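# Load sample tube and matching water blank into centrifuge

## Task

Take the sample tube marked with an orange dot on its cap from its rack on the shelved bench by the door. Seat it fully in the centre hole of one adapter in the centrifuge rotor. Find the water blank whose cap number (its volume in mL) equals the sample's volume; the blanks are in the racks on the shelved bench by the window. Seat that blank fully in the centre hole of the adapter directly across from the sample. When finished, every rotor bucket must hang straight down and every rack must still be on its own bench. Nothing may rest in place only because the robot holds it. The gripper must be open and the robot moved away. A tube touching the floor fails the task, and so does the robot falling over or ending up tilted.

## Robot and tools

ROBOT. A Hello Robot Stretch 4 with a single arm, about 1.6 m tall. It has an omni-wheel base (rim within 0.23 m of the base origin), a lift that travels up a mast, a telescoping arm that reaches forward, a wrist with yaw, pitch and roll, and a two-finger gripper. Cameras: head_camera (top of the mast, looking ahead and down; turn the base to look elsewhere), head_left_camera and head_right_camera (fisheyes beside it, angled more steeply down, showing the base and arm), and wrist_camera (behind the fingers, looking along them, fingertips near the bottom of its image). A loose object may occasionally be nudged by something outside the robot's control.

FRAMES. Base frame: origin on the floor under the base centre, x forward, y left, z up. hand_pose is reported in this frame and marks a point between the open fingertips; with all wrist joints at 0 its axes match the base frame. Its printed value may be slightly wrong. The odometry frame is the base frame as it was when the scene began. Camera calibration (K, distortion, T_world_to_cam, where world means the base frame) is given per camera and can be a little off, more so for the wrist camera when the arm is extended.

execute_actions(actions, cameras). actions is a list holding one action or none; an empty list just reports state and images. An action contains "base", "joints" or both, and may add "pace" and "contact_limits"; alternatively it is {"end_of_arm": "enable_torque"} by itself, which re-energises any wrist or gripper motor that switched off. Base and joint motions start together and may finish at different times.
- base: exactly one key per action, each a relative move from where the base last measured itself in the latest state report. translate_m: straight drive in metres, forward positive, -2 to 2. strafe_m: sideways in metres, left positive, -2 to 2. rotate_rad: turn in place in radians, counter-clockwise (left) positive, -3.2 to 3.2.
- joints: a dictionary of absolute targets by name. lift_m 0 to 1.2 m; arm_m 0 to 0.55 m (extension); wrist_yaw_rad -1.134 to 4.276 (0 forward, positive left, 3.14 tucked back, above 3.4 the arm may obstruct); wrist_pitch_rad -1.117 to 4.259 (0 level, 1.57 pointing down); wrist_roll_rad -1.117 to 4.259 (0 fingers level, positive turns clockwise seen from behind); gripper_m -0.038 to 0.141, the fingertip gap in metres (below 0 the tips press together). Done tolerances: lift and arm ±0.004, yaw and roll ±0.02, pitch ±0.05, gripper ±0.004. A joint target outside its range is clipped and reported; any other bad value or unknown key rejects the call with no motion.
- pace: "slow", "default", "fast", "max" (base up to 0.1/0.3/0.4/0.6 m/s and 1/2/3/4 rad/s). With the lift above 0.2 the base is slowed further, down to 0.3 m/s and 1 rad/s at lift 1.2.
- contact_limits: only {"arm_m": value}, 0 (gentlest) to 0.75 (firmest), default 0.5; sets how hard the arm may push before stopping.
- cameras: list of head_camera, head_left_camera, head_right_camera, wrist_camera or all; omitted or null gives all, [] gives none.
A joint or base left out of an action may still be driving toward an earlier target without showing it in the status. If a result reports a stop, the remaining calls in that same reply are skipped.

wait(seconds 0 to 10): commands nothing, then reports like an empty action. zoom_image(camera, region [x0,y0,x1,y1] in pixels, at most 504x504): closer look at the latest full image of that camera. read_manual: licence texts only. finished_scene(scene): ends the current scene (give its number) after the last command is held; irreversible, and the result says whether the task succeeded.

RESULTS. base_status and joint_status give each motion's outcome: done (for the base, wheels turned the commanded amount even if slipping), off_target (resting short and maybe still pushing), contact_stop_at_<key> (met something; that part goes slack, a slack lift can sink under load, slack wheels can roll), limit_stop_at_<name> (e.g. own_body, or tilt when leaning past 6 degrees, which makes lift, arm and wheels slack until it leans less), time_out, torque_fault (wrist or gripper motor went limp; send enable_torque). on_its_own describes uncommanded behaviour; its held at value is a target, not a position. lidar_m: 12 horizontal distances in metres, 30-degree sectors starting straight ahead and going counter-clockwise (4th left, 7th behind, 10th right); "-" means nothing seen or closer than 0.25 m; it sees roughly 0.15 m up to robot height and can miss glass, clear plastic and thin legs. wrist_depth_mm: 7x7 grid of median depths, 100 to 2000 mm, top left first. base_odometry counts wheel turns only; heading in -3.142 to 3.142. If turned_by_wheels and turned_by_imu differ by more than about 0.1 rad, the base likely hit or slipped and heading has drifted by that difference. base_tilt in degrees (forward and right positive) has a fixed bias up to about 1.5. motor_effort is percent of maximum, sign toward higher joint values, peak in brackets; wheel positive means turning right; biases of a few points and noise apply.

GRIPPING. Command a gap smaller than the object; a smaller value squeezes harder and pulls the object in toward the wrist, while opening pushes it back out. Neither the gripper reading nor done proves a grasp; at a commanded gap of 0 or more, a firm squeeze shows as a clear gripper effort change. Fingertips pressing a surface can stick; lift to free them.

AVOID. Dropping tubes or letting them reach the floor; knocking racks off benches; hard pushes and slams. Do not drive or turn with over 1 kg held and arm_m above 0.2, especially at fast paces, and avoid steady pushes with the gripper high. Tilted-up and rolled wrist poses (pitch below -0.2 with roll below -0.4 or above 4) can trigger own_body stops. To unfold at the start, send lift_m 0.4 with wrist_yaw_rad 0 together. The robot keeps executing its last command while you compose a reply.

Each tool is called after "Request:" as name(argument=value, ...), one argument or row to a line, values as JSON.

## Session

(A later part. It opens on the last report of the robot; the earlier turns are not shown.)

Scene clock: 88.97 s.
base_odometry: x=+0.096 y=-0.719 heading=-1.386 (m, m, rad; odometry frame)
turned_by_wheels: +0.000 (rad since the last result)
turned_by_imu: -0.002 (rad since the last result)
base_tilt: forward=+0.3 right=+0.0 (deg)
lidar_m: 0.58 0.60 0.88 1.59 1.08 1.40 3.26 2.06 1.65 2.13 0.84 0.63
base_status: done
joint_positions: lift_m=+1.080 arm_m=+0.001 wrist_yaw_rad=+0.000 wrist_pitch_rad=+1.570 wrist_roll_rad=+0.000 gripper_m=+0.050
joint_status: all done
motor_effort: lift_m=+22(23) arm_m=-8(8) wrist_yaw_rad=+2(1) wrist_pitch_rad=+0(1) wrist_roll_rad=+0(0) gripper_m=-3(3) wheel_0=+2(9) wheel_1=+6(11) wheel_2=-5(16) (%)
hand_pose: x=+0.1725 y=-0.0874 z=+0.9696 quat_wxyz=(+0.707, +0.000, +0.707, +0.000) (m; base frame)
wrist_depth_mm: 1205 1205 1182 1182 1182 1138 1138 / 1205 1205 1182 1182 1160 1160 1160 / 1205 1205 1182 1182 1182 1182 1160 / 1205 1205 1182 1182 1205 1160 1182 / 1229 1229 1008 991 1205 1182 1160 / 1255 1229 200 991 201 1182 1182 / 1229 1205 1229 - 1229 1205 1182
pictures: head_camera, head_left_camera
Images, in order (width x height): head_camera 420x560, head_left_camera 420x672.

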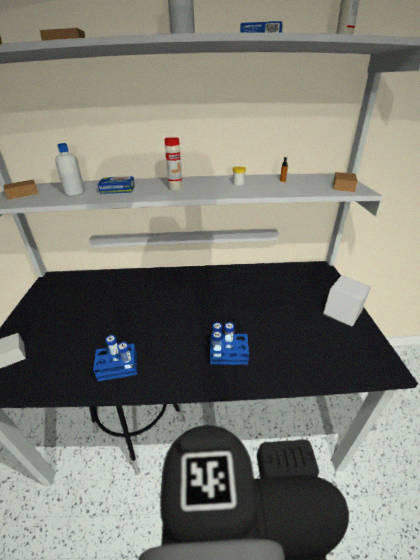

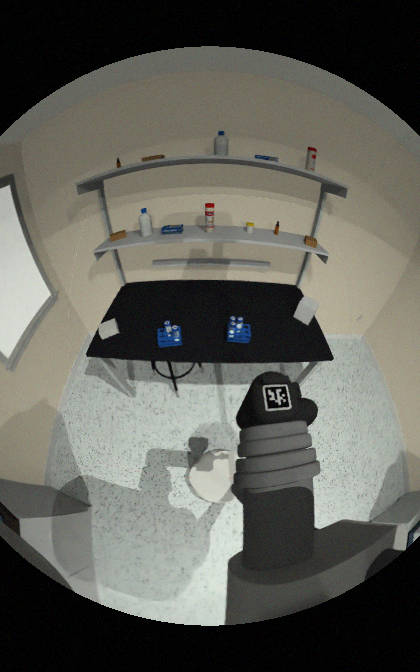

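Request:
execute_actions(
  actions=[
    {"base":{"translate_m":0.18},"joints":{"arm_m":0.4},"pace":"fast"},
  ],
  cameras=["head_camera","wrist_camera"],
)

Request:
zoom_image(
  camera="head_camera",
  region=[50,350,150,450],
)

Scene clock: 93.63 s.
base_odometry: x=+0.129 y=-0.896 heading=-1.386 (m, m, rad; odometry frame)
turned_by_wheels: +0.000 (rad since the last result)
turned_by_imu: -0.001 (rad since the last result)
base_tilt: forward=+0.3 right=+0.1 (deg)
lidar_m: 0.39 0.42 0.59 1.60 1.19 1.41 3.46 2.03 1.74 2.11 0.57 0.40
base_status: done
joint_positions: lift_m=+1.080 arm_m=+0.399 wrist_yaw_rad=+0.000 wrist_pitch_rad=+1.570 wrist_roll_rad=+0.000 gripper_m=+0.050
joint_status: all done
motor_effort: lift_m=+22(22) arm_m=+8(8) wrist_yaw_rad=+0(0) wrist_pitch_rad=+2(0) wrist_roll_rad=-1(1) gripper_m=-4(3) wheel_0=+2(9) wheel_1=+6(12) wheel_2=-4(14) (%)
hand_pose: x=+0.5698 y=-0.0874 z=+0.9696 quat_wxyz=(+0.707, +0.000, +0.707, +0.000) (m; base frame)
wrist_depth_mm: 439 433 430 430 424 421 415 / 439 433 430 427 424 421 418 / 439 439 433 430 427 421 421 / 442 442 436 373 427 427 424 / 415 439 439 375 430 427 424 / 449 445 199 433 202 427 424 / 1229 1229 1229 - 436 430 1182
pictures: head_camera, wrist_camera
camera_calibration (this result's frames):
wrist_camera: T_world_to_cam=[[0.0207109, -0.999337, -0.0299394, -0.0650631], [-0.99941, -0.0215144, 0.0267663, 0.595212], [-0.0273927, 0.0293674, -0.999193, 1.22311], [0, 0, 0, 1]] pos_world=[0.629713, -0.0881339, 1.20424]
Images, in order (width x height): head_camera 420x560, wrist_camera 616x392.

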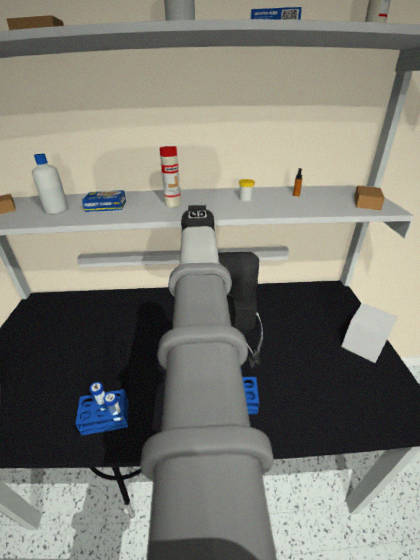

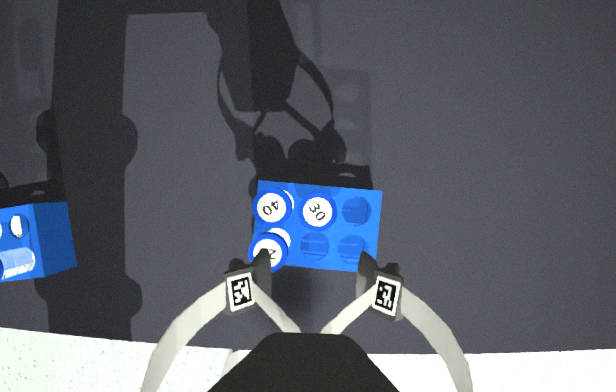

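Region (50, 350, 150, 450) of head_camera's 420x560 image, scaled by 5.040, with more detail than that image has.

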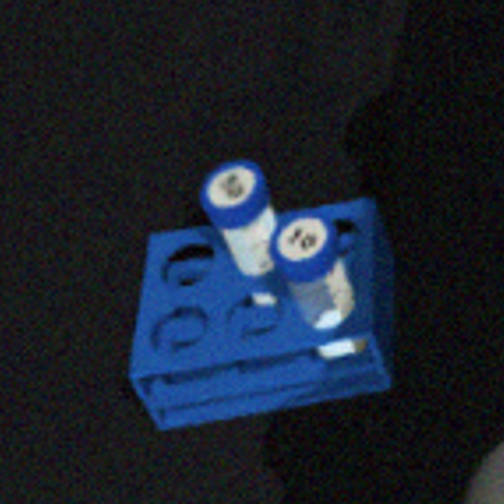

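Request:
execute_actions(
  actions=[
    {"base":{"strafe_m":0.042},"joints":{"lift_m":1.025,"arm_m":0.395,"wrist_roll_rad":0.09}},
  ],
  cameras=["wrist_camera"],
)

Request:
execute_actions(
  actions=[
    {"joints":{"lift_m":0.993},"pace":"slow"},
  ],
  cameras=["wrist_camera"],
)

Scene clock: 98.60 s.
base_odometry: x=+0.170 y=-0.888 heading=-1.386 (m, m, rad; odometry frame)
turned_by_wheels: +0.000 (rad since the last result)
turned_by_imu: -0.001 (rad since the last result)
base_tilt: forward=+0.3 right=+0.0 (deg)
lidar_m: 0.40 0.43 0.61 1.56 1.14 1.33 3.44 2.09 1.78 2.18 0.59 0.41
base_status: done
joint_positions: lift_m=+1.025 arm_m=+0.396 wrist_yaw_rad=+0.000 wrist_pitch_rad=+1.570 wrist_roll_rad=+0.090 gripper_m=+0.050
joint_status: all done
motor_effort: lift_m=+17(20) arm_m=-8(11) wrist_yaw_rad=+1(1) wrist_pitch_rad=+0(2) wrist_roll_rad=+0(2) gripper_m=-5(4) wheel_0=-2(9) wheel_1=+5(11) wheel_2=+0(4) (%)
hand_pose: x=+0.5677 y=-0.0874 z=+0.9149 quat_wxyz=(+0.707, +0.032, +0.706, -0.032) (m; base frame)
wrist_depth_mm: 382 377 375 373 373 366 366 / 384 379 377 375 373 368 368 / 384 382 379 375 375 370 366 / 389 384 382 320 342 373 368 / 368 384 382 267 317 375 370 / 389 387 200 379 202 375 373 / 394 389 387 - 379 377 1138
pictures: wrist_camera
camera_calibration (this result's frames):
wrist_camera: T_world_to_cam=[[-0.068898, -0.997172, -0.0300232, -0.0155204], [-0.997317, 0.0680993, 0.0268603, 0.60114], [-0.0247397, 0.0317932, -0.999188, 1.16717], [0, 0, 0, 1]] pos_world=[0.627333, -0.0935217, 1.14961]
Images, in order (width x height): wrist_camera 616x392.

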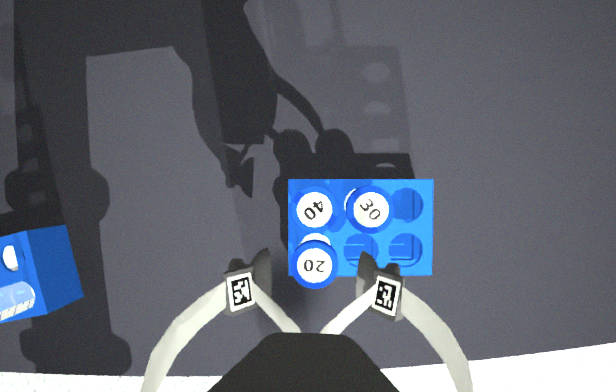

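Scene clock: 99.70 s.
base_odometry: x=+0.170 y=-0.888 heading=-1.386 (m, m, rad; odometry frame)
turned_by_wheels: +0.000 (rad since the last result)
turned_by_imu: +0.000 (rad since the last result)
base_tilt: forward=+0.3 right=+0.0 (deg)
lidar_m: 0.40 0.42 0.60 1.54 1.16 1.34 3.45 2.11 1.79 2.17 0.56 0.41
base_status: not commanded
joint_positions: lift_m=+0.993 arm_m=+0.396 wrist_yaw_rad=+0.000 wrist_pitch_rad=+1.570 wrist_roll_rad=+0.090 gripper_m=+0.050
joint_status: all done
motor_effort: lift_m=+17(19) arm_m=-8(9) wrist_yaw_rad=+1(0) wrist_pitch_rad=+0(1) wrist_roll_rad=+1(1) gripper_m=-3(4) wheel_0=-2(2) wheel_1=+5(5) wheel_2=+0(0) (%)
hand_pose: x=+0.5677 y=-0.0874 z=+0.8829 quat_wxyz=(+0.707, +0.032, +0.706, -0.032) (m; base frame)
wrist_depth_mm: 349 347 343 342 340 336 332 / 351 349 345 343 340 336 334 / 353 349 347 345 342 340 336 / 353 351 349 285 283 340 338 / 353 351 349 286 286 343 340 / 357 353 199 347 202 343 342 / 359 357 353 - 347 342 342
pictures: wrist_camera
camera_calibration (this result's frames):
wrist_camera: T_world_to_cam=[[-0.0688985, -0.997172, -0.0300232, -0.0164807], [-0.997317, 0.0680998, 0.0268604, 0.601998], [-0.0247398, 0.0317933, -0.999188, 1.1352], [0, 0, 0, 1]] pos_world=[0.627332, -0.0935218, 1.11761]
Images, in order (width x height): wrist_camera 616x392.

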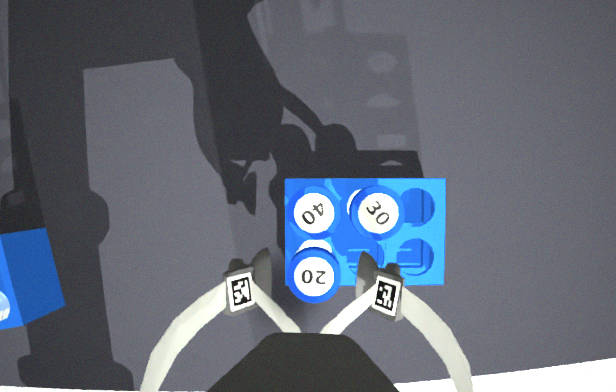

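Request:
execute_actions(
  actions=[
    {"joints":{"gripper_m":0.01}},
  ],
  cameras=[],
)

Request:
execute_actions(
  actions=[
    {"joints":{"lift_m":1.12},"pace":"slow"},
  ],
  cameras=["wrist_camera","head_right_camera"],
)

Request:
zoom_image(
  camera="head_right_camera",
  region=[180,315,250,385],
)

Request:
execute_actions(
  actions=[
    {"base":{"translate_m":-1.47},"joints":{"arm_m":0.05,"wrist_roll_rad":0}},
  ],
  cameras=[],
)

Request:
execute_actions(
  actions=[
    {"base":{"rotate_rad":-1.57},"joints":{"lift_m":1.06}},
  ],
  cameras=[],
)

Request:
execute_actions(
  actions=[
    {"base":{"translate_m":1.12},"joints":{"arm_m":0.46}},
  ],
  cameras=["wrist_camera"],
)

Scene clock: 108.10 s.
base_odometry: x=+0.170 y=-0.888 heading=-1.386 (m, m, rad; odometry frame)
turned_by_wheels: +0.000 (rad since the last result)
turned_by_imu: -0.001 (rad since the last result)
base_tilt: forward=+0.3 right=+0.1 (deg)
lidar_m: 0.39 0.43 0.61 1.54 1.14 1.34 3.47 2.11 1.82 2.17 0.57 0.44
base_status: not commanded
joint_positions: lift_m=+0.993 arm_m=+0.396 wrist_yaw_rad=+0.000 wrist_pitch_rad=+1.570 wrist_roll_rad=+0.090 gripper_m=+0.010
joint_status: all done
motor_effort: lift_m=+17(17) arm_m=-9(9) wrist_yaw_rad=+3(1) wrist_pitch_rad=+0(2) wrist_roll_rad=+1(1) gripper_m=-13(12) wheel_0=-2(2) wheel_1=+5(5) wheel_2=+0(0) (%)
hand_pose: x=+0.5677 y=-0.0874 z=+0.8829 quat_wxyz=(+0.707, +0.032, +0.706, -0.032) (m; base frame)
wrist_depth_mm: 347 347 343 342 338 336 334 / 349 345 345 343 342 336 336 / 351 349 345 343 340 340 336 / 353 351 349 285 283 340 338 / 355 353 351 224 285 340 340 / 355 355 195 221 189 343 340 / 359 357 353 - 347 343 343
pictures: none
No camera images: the call's "cameras" was empty. Leave "cameras" out to get every camera's image.

Scene clock: 109.97 s.
base_odometry: x=+0.170 y=-0.888 heading=-1.386 (m, m, rad; odometry frame)
turned_by_wheels: +0.000 (rad since the last result)
turned_by_imu: -0.001 (rad since the last result)
base_tilt: forward=+0.3 right=+0.1 (deg)
lidar_m: 0.39 0.42 0.61 1.53 1.16 1.33 3.46 2.09 1.79 2.17 0.57 0.43
base_status: not commanded
joint_positions: lift_m=+1.120 arm_m=+0.396 wrist_yaw_rad=+0.000 wrist_pitch_rad=+1.570 wrist_roll_rad=+0.090 gripper_m=+0.010
joint_status: all done
motor_effort: lift_m=+23(24) arm_m=-8(8) wrist_yaw_rad=+0(0) wrist_pitch_rad=-2(0) wrist_roll_rad=+1(1) gripper_m=-12(13) wheel_0=-2(2) wheel_1=+5(5) wheel_2=+0(0) (%)
hand_pose: x=+0.5677 y=-0.0874 z=+1.0095 quat_wxyz=(+0.707, +0.032, +0.706, -0.032) (m; base frame)
wrist_depth_mm: 477 473 469 466 462 459 455 / 480 473 469 469 462 459 455 / 480 477 473 469 466 462 462 / 484 480 477 473 466 466 462 / 424 484 480 410 469 466 462 / 488 484 195 221 189 469 466 / 1255 1255 1229 - 1229 1229 1229
pictures: head_right_camera, wrist_camera
camera_calibration (this result's frames):
wrist_camera: T_world_to_cam=[[-0.0688983, -0.997172, -0.0300232, -0.0126811], [-0.997317, 0.0680996, 0.0268604, 0.598596], [-0.0247398, 0.0317933, -0.999188, 1.26166], [0, 0, 0, 1]] pos_world=[0.62733, -0.0935218, 1.24418]
Images, in order (width x height): head_right_camera 420x672, wrist_camera 616x392.

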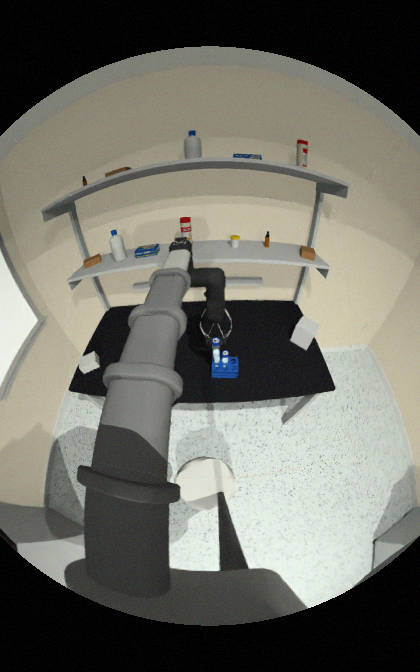

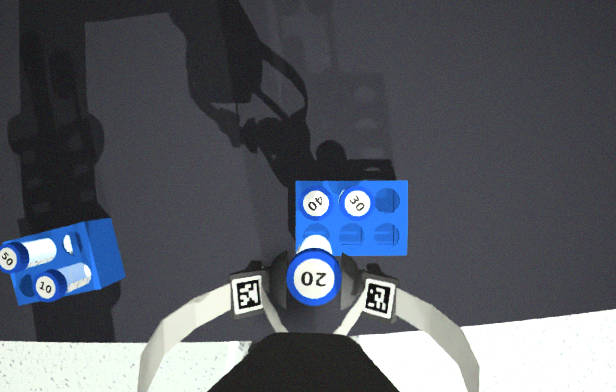

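Region (180, 315, 250, 385) of head_right_camera's 420x672 image, scaled by 7.200, with more detail than that image has.

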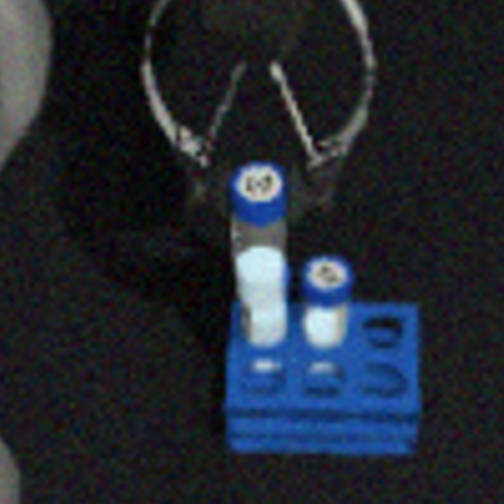

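Scene clock: 116.37 s.
base_odometry: x=-0.100 y=+0.556 heading=-1.386 (m, m, rad; odometry frame)
turned_by_wheels: +0.000 (rad since the last result)
turned_by_imu: -0.001 (rad since the last result)
base_tilt: forward=+0.3 right=+0.0 (deg)
lidar_m: 1.86 1.94 0.95 0.89 0.98 1.32 1.28 1.31 2.26 1.45 1.49 1.94
base_status: done
joint_positions: lift_m=+1.120 arm_m=+0.051 wrist_yaw_rad=+0.000 wrist_pitch_rad=+1.570 wrist_roll_rad=+0.000 gripper_m=+0.010
joint_status: all done
motor_effort: lift_m=+22(23) arm_m=-9(9) wrist_yaw_rad=+2(0) wrist_pitch_rad=-1(0) wrist_roll_rad=+0(3) gripper_m=-13(12) wheel_0=-3(8) wheel_1=-5(12) wheel_2=+3(14) (%)
hand_pose: x=+0.2225 y=-0.0874 z=+1.0095 quat_wxyz=(+0.707, +0.000, +0.707, +0.000) (m; base frame)
wrist_depth_mm: 1229 1255 1255 1205 1229 1205 1182 / 1255 1255 1229 1205 1205 1205 1205 / 1255 1255 1255 1229 1229 1205 1229 / 1255 1255 1255 1229 1255 1182 1205 / 1255 1281 1255 1008 1229 1229 1205 / 1281 1255 195 220 189 1229 1205 / 1281 1255 1255 - 1229 1229 1205
pictures: none
No camera images: the call's "cameras" was empty. Leave "cameras" out to get every camera's image.

Scene clock: 118.90 s.
base_odometry: x=-0.100 y=+0.556 heading=-2.955 (m, m, rad; odometry frame)
turned_by_wheels: -1.569 (rad since the last result)
turned_by_imu: -1.584 (rad since the last result)
base_tilt: forward=+0.4 right=+0.1 (deg)
lidar_m: 1.44 1.52 1.96 1.87 1.97 0.97 0.91 0.93 1.31 1.26 1.31 2.25
base_status: done
joint_positions: lift_m=+1.060 arm_m=+0.051 wrist_yaw_rad=+0.000 wrist_pitch_rad=+1.570 wrist_roll_rad=+0.000 gripper_m=+0.010
joint_status: all done
motor_effort: lift_m=+18(22) arm_m=-8(8) wrist_yaw_rad=+2(1) wrist_pitch_rad=-1(0) wrist_roll_rad=-1(1) gripper_m=-14(13) wheel_0=+4(6) wheel_1=+8(12) wheel_2=+5(10) (%)
hand_pose: x=+0.2225 y=-0.0874 z=+0.9499 quat_wxyz=(+0.707, +0.000, +0.707, +0.000) (m; base frame)
wrist_depth_mm: 1182 1205 1182 1160 1160 1138 1118 / 1205 1182 1182 1160 1160 1138 1160 / 1182 1182 1182 1160 1182 1182 1138 / 1205 1205 1182 1182 1160 1160 1138 / 1205 1205 1205 946 1160 1160 1160 / 1205 1205 195 221 189 1182 1160 / 1229 1205 1205 - 1182 1182 1138
pictures: none
No camera images: the call's "cameras" was empty. Leave "cameras" out to get every camera's image.

Scene clock: 124.10 s.
base_odometry: x=-1.200 y=+0.348 heading=-2.954 (m, m, rad; odometry frame)
turned_by_wheels: +0.000 (rad since the last result)
turned_by_imu: -0.003 (rad since the last result)
base_tilt: forward=+0.4 right=+0.1 (deg)
lidar_m: 0.32 0.37 0.52 1.91 1.95 2.13 2.06 1.85 1.32 1.25 1.49 0.37
base_status: done
joint_positions: lift_m=+1.060 arm_m=+0.459 wrist_yaw_rad=+0.000 wrist_pitch_rad=+1.570 wrist_roll_rad=+0.000 gripper_m=+0.010
joint_status: all done
motor_effort: lift_m=+18(18) arm_m=+8(10) wrist_yaw_rad=+1(2) wrist_pitch_rad=+3(0) wrist_roll_rad=-1(1) gripper_m=-13(12) wheel_0=+3(10) wheel_1=+7(13) wheel_2=-5(14) (%)
hand_pose: x=+0.6297 y=-0.0874 z=+0.9499 quat_wxyz=(+0.707, +0.000, +0.707, +0.000) (m; base frame)
wrist_depth_mm: 373 399 445 418 359 750 842 / 375 433 415 427 362 1042 1118 / 410 433 430 430 430 1118 1138 / 413 418 415 430 436 1160 1138 / 410 439 433 404 404 1160 1160 / 382 442 195 221 191 1160 1160 / 379 382 427 - 368 1160 1160
pictures: wrist_camera
camera_calibration (this result's frames):
wrist_camera: T_world_to_cam=[[0.0205345, -0.999341, -0.029941, -0.0667811], [-0.999412, -0.0213402, 0.026844, 0.65558], [-0.0274653, 0.0293722, -0.999191, 1.20514], [0, 0, 0, 1]] pos_world=[0.689665, -0.0881444, 1.18457]
Images, in order (width x height): wrist_camera 616x392.

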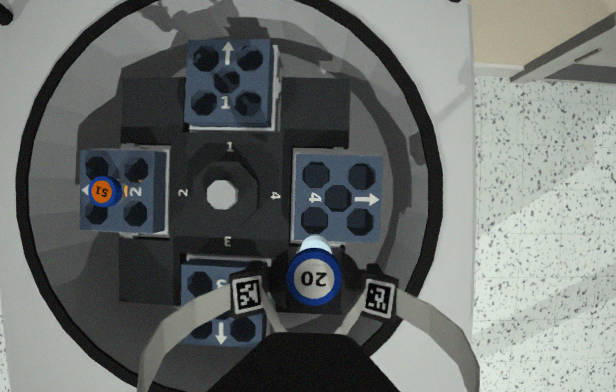

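Request:
execute_actions(
  actions=[
    {"base":{"strafe_m":-0.023},"joints":{"arm_m":0.504,"lift_m":1.007},"pace":"slow"},
  ],
  cameras=["wrist_camera"],
)

Request:
zoom_image(
  camera="wrist_camera",
  region=[240,170,400,330],
)

Scene clock: 128.87 s.
base_odometry: x=-1.205 y=+0.370 heading=-2.955 (m, m, rad; odometry frame)
turned_by_wheels: +0.000 (rad since the last result)
turned_by_imu: -0.002 (rad since the last result)
base_tilt: forward=+0.3 right=+0.1 (deg)
lidar_m: 0.34 0.35 0.50 1.90 1.99 2.16 2.05 1.85 1.28 1.22 1.50 0.35
base_status: done
joint_positions: lift_m=+1.007 arm_m=+0.502 wrist_yaw_rad=+0.000 wrist_pitch_rad=+1.570 wrist_roll_rad=+0.000 gripper_m=+0.010
joint_status: all done
motor_effort: lift_m=+17(18) arm_m=+9(8) wrist_yaw_rad=+0(1) wrist_pitch_rad=+0(0) wrist_roll_rad=+0(0) gripper_m=-14(13) wheel_0=+4(7) wheel_1=-9(12) wheel_2=+0(4) (%)
hand_pose: x=+0.6737 y=-0.0874 z=+0.8969 quat_wxyz=(+0.707, +0.000, +0.707, +0.000) (m; base frame)
wrist_depth_mm: 319 349 370 310 309 676 750 / 353 399 370 418 309 917 976 / 394 379 377 377 310 1098 1078 / 387 382 379 375 366 1098 1098 / 362 375 362 351 351 1098 1098 / 399 384 195 221 189 1098 1098 / 387 389 362 - 315 1098 1098
pictures: wrist_camera
camera_calibration (this result's frames):
wrist_camera: T_world_to_cam=[[0.0205344, -0.999341, -0.029941, -0.069269], [-0.999412, -0.0213401, 0.0268439, 0.70092], [-0.0274652, 0.0293722, -0.999191, 1.15343], [0, 0, 0, 1]] pos_world=[0.73361, -0.0881444, 1.13161]
Images, in order (width x height): wrist_camera 616x392.

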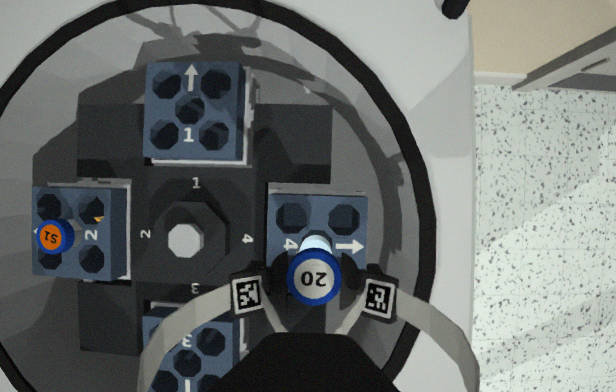

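Region (240, 170, 400, 330) of wrist_camera's 616x392 image, scaled by 3.150.

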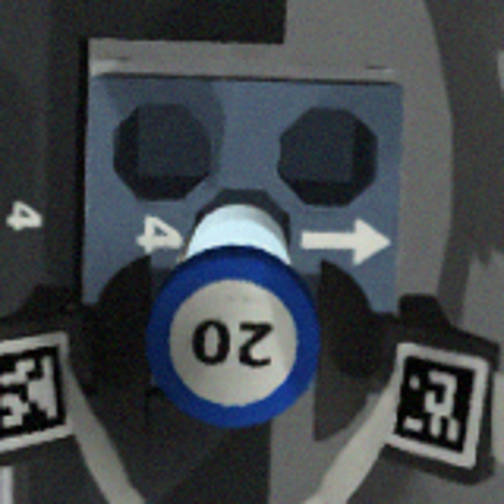

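Request:
execute_actions(
  actions=[
    {"joints":{"lift_m":0.912},"pace":"slow"},
  ],
  cameras=["wrist_camera"],
)

Request:
execute_actions(
  actions=[
    {"joints":{"gripper_m":0.05,"lift_m":0.915}},
  ],
  cameras=[],
)

Request:
execute_actions(
  actions=[
    {"joints":{"lift_m":0.972}},
  ],
  cameras=["wrist_camera"],
)

Request:
execute_actions(
  actions=[
    {"base":{"translate_m":-0.3},"joints":{"lift_m":1.02,"arm_m":0},"pace":"fast"},
  ],
  cameras=["head_camera"],
)

Request:
zoom_image(
  camera="head_camera",
  region=[120,260,280,380],
)

Scene clock: 137.23 s.
base_odometry: x=-1.205 y=+0.370 heading=-2.955 (m, m, rad; odometry frame)
turned_by_wheels: +0.000 (rad since the last result)
turned_by_imu: -0.001 (rad since the last result)
base_tilt: forward=+0.3 right=+0.0 (deg)
lidar_m: 0.32 0.34 0.50 1.95 1.95 2.15 2.05 1.89 1.29 1.21 1.46 0.34
base_status: not commanded
joint_positions: lift_m=+0.912 arm_m=+0.502 wrist_yaw_rad=+0.000 wrist_pitch_rad=+1.570 wrist_roll_rad=+0.000 gripper_m=+0.010
joint_status: all done
motor_effort: lift_m=+17(18) arm_m=+9(9) wrist_yaw_rad=+1(1) wrist_pitch_rad=-2(1) wrist_roll_rad=+0(0) gripper_m=-13(13) wheel_0=+4(4) wheel_1=-8(8) wheel_2=+0(0) (%)
hand_pose: x=+0.6737 y=-0.0874 z=+0.8019 quat_wxyz=(+0.707, +0.000, +0.707, +0.000) (m; base frame)
wrist_depth_mm: 307 260 319 296 213 213 750 / 286 256 279 281 236 214 991 / 287 281 283 279 312 214 1008 / 287 285 283 283 304 215 991 / 276 265 283 256 272 216 1008 / 290 289 195 221 191 216 1008 / 291 263 286 - 279 218 1025
pictures: wrist_camera
camera_calibration (this result's frames):
wrist_camera: T_world_to_cam=[[0.0205344, -0.999341, -0.029941, -0.072113], [-0.999412, -0.0213401, 0.0268439, 0.703473], [-0.0274652, 0.0293722, -0.999191, 1.05852], [0, 0, 0, 1]] pos_world=[0.733613, -0.0881444, 1.03662]
Images, in order (width x height): wrist_camera 616x392.

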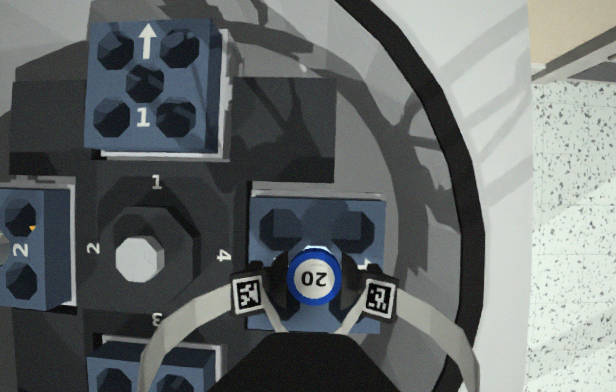

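Scene clock: 138.43 s.
base_odometry: x=-1.205 y=+0.370 heading=-2.955 (m, m, rad; odometry frame)
turned_by_wheels: +0.000 (rad since the last result)
turned_by_imu: +0.000 (rad since the last result)
base_tilt: forward=+0.3 right=+0.1 (deg)
lidar_m: 0.32 0.38 0.49 1.94 1.95 2.14 2.06 1.86 1.28 1.23 1.49 0.36
base_status: not commanded
joint_positions: lift_m=+0.915 arm_m=+0.502 wrist_yaw_rad=+0.000 wrist_pitch_rad=+1.570 wrist_roll_rad=+0.000 gripper_m=+0.050
joint_status: all done
motor_effort: lift_m=+22(21) arm_m=+9(9) wrist_yaw_rad=+1(2) wrist_pitch_rad=+0(4) wrist_roll_rad=-1(0) gripper_m=-3(14) wheel_0=+4(4) wheel_1=-8(8) wheel_2=+0(0) (%)
hand_pose: x=+0.6737 y=-0.0874 z=+0.8045 quat_wxyz=(+0.707, +0.000, +0.707, +0.000) (m; base frame)
wrist_depth_mm: 309 260 320 293 216 215 750 / 290 259 283 282 236 216 991 / 289 281 285 283 312 216 1008 / 290 289 285 287 304 217 1008 / 277 270 282 258 272 219 1025 / 293 291 199 259 202 220 1008 / 296 271 289 - 281 220 1008
pictures: none
No camera images: the call's "cameras" was empty. Leave "cameras" out to get every camera's image.

Scene clock: 139.60 s.
base_odometry: x=-1.205 y=+0.370 heading=-2.955 (m, m, rad; odometry frame)
turned_by_wheels: +0.000 (rad since the last result)
turned_by_imu: +0.000 (rad since the last result)
base_tilt: forward=+0.3 right=+0.0 (deg)
lidar_m: 0.34 0.33 0.51 1.95 1.96 2.17 2.05 1.86 1.26 1.22 1.46 0.34
base_status: not commanded
joint_positions: lift_m=+0.972 arm_m=+0.502 wrist_yaw_rad=+0.000 wrist_pitch_rad=+1.570 wrist_roll_rad=+0.000 gripper_m=+0.050
joint_status: all done
motor_effort: lift_m=+22(24) arm_m=+8(8) wrist_yaw_rad=-1(1) wrist_pitch_rad=-1(1) wrist_roll_rad=+0(0) gripper_m=-3(4) wheel_0=+4(4) wheel_1=-8(8) wheel_2=+0(0) (%)
hand_pose: x=+0.6737 y=-0.0874 z=+0.8615 quat_wxyz=(+0.707, +0.000, +0.707, +0.000) (m; base frame)
wrist_depth_mm: 307 334 359 294 273 272 741 / 349 336 332 410 274 273 991 / 351 345 342 340 312 274 1060 / 349 345 343 345 343 276 1060 / 325 329 325 315 312 277 1060 / 353 349 199 343 202 277 1078 / 357 347 327 - 281 279 1078
pictures: wrist_camera
camera_calibration (this result's frames):
wrist_camera: T_world_to_cam=[[0.0205343, -0.999341, -0.0299411, -0.0703296], [-0.999412, -0.0213401, 0.026847, 0.701876], [-0.0274682, 0.0293722, -0.999191, 1.11804], [0, 0, 0, 1]] pos_world=[0.733618, -0.0881444, 1.09619]
Images, in order (width x height): wrist_camera 616x392.

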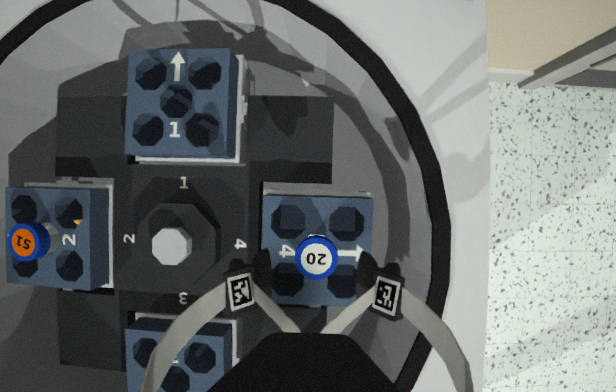

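Scene clock: 141.87 s.
base_odometry: x=-0.910 y=+0.426 heading=-2.955 (m, m, rad; odometry frame)
turned_by_wheels: +0.000 (rad since the last result)
turned_by_imu: -0.001 (rad since the last result)
base_tilt: forward=+0.3 right=+0.1 (deg)
lidar_m: 0.64 0.66 1.97 1.87 1.98 1.78 1.75 1.82 1.27 1.21 1.87 0.67
base_status: done
joint_positions: lift_m=+1.020 arm_m=+0.001 wrist_yaw_rad=+0.000 wrist_pitch_rad=+1.570 wrist_roll_rad=+0.000 gripper_m=+0.050
joint_status: all done
motor_effort: lift_m=+22(23) arm_m=-8(10) wrist_yaw_rad=+3(0) wrist_pitch_rad=+1(4) wrist_roll_rad=+0(0) gripper_m=-4(3) wheel_0=-3(8) wheel_1=-5(12) wheel_2=+3(16) (%)
hand_pose: x=+0.1725 y=-0.0874 z=+0.9096 quat_wxyz=(+0.707, +0.000, +0.707, +0.000) (m; base frame)
wrist_depth_mm: 1160 1160 976 976 1042 1118 1098 / 1160 1138 1160 1138 1098 1118 1098 / 1160 1160 1138 1098 1138 1098 1098 / 1160 1138 1138 1118 1118 1118 1098 / 1160 1138 931 931 1138 1118 1118 / 1182 1160 200 931 202 1118 1118 / 1182 1160 1138 - 1138 1138 1138
pictures: head_camera
Images, in order (width x height): head_camera 420x560.

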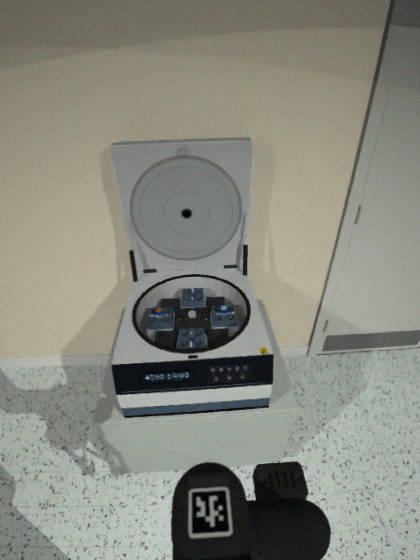

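Region (120, 260, 280, 380) of head_camera's 420x560 image, scaled by 3.150, with more detail than that image has; it fills the top 378 rows of this view, and the rest is white.

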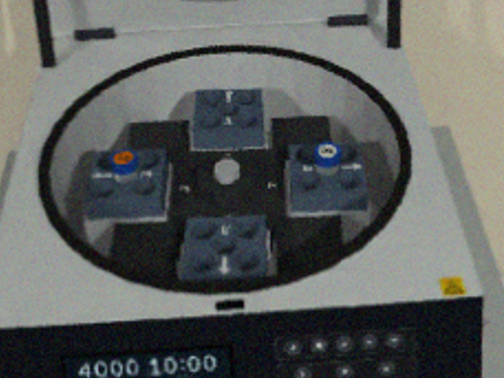

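Request:
finished_scene(
  scene=2,
)

The scene is finished: the task was done.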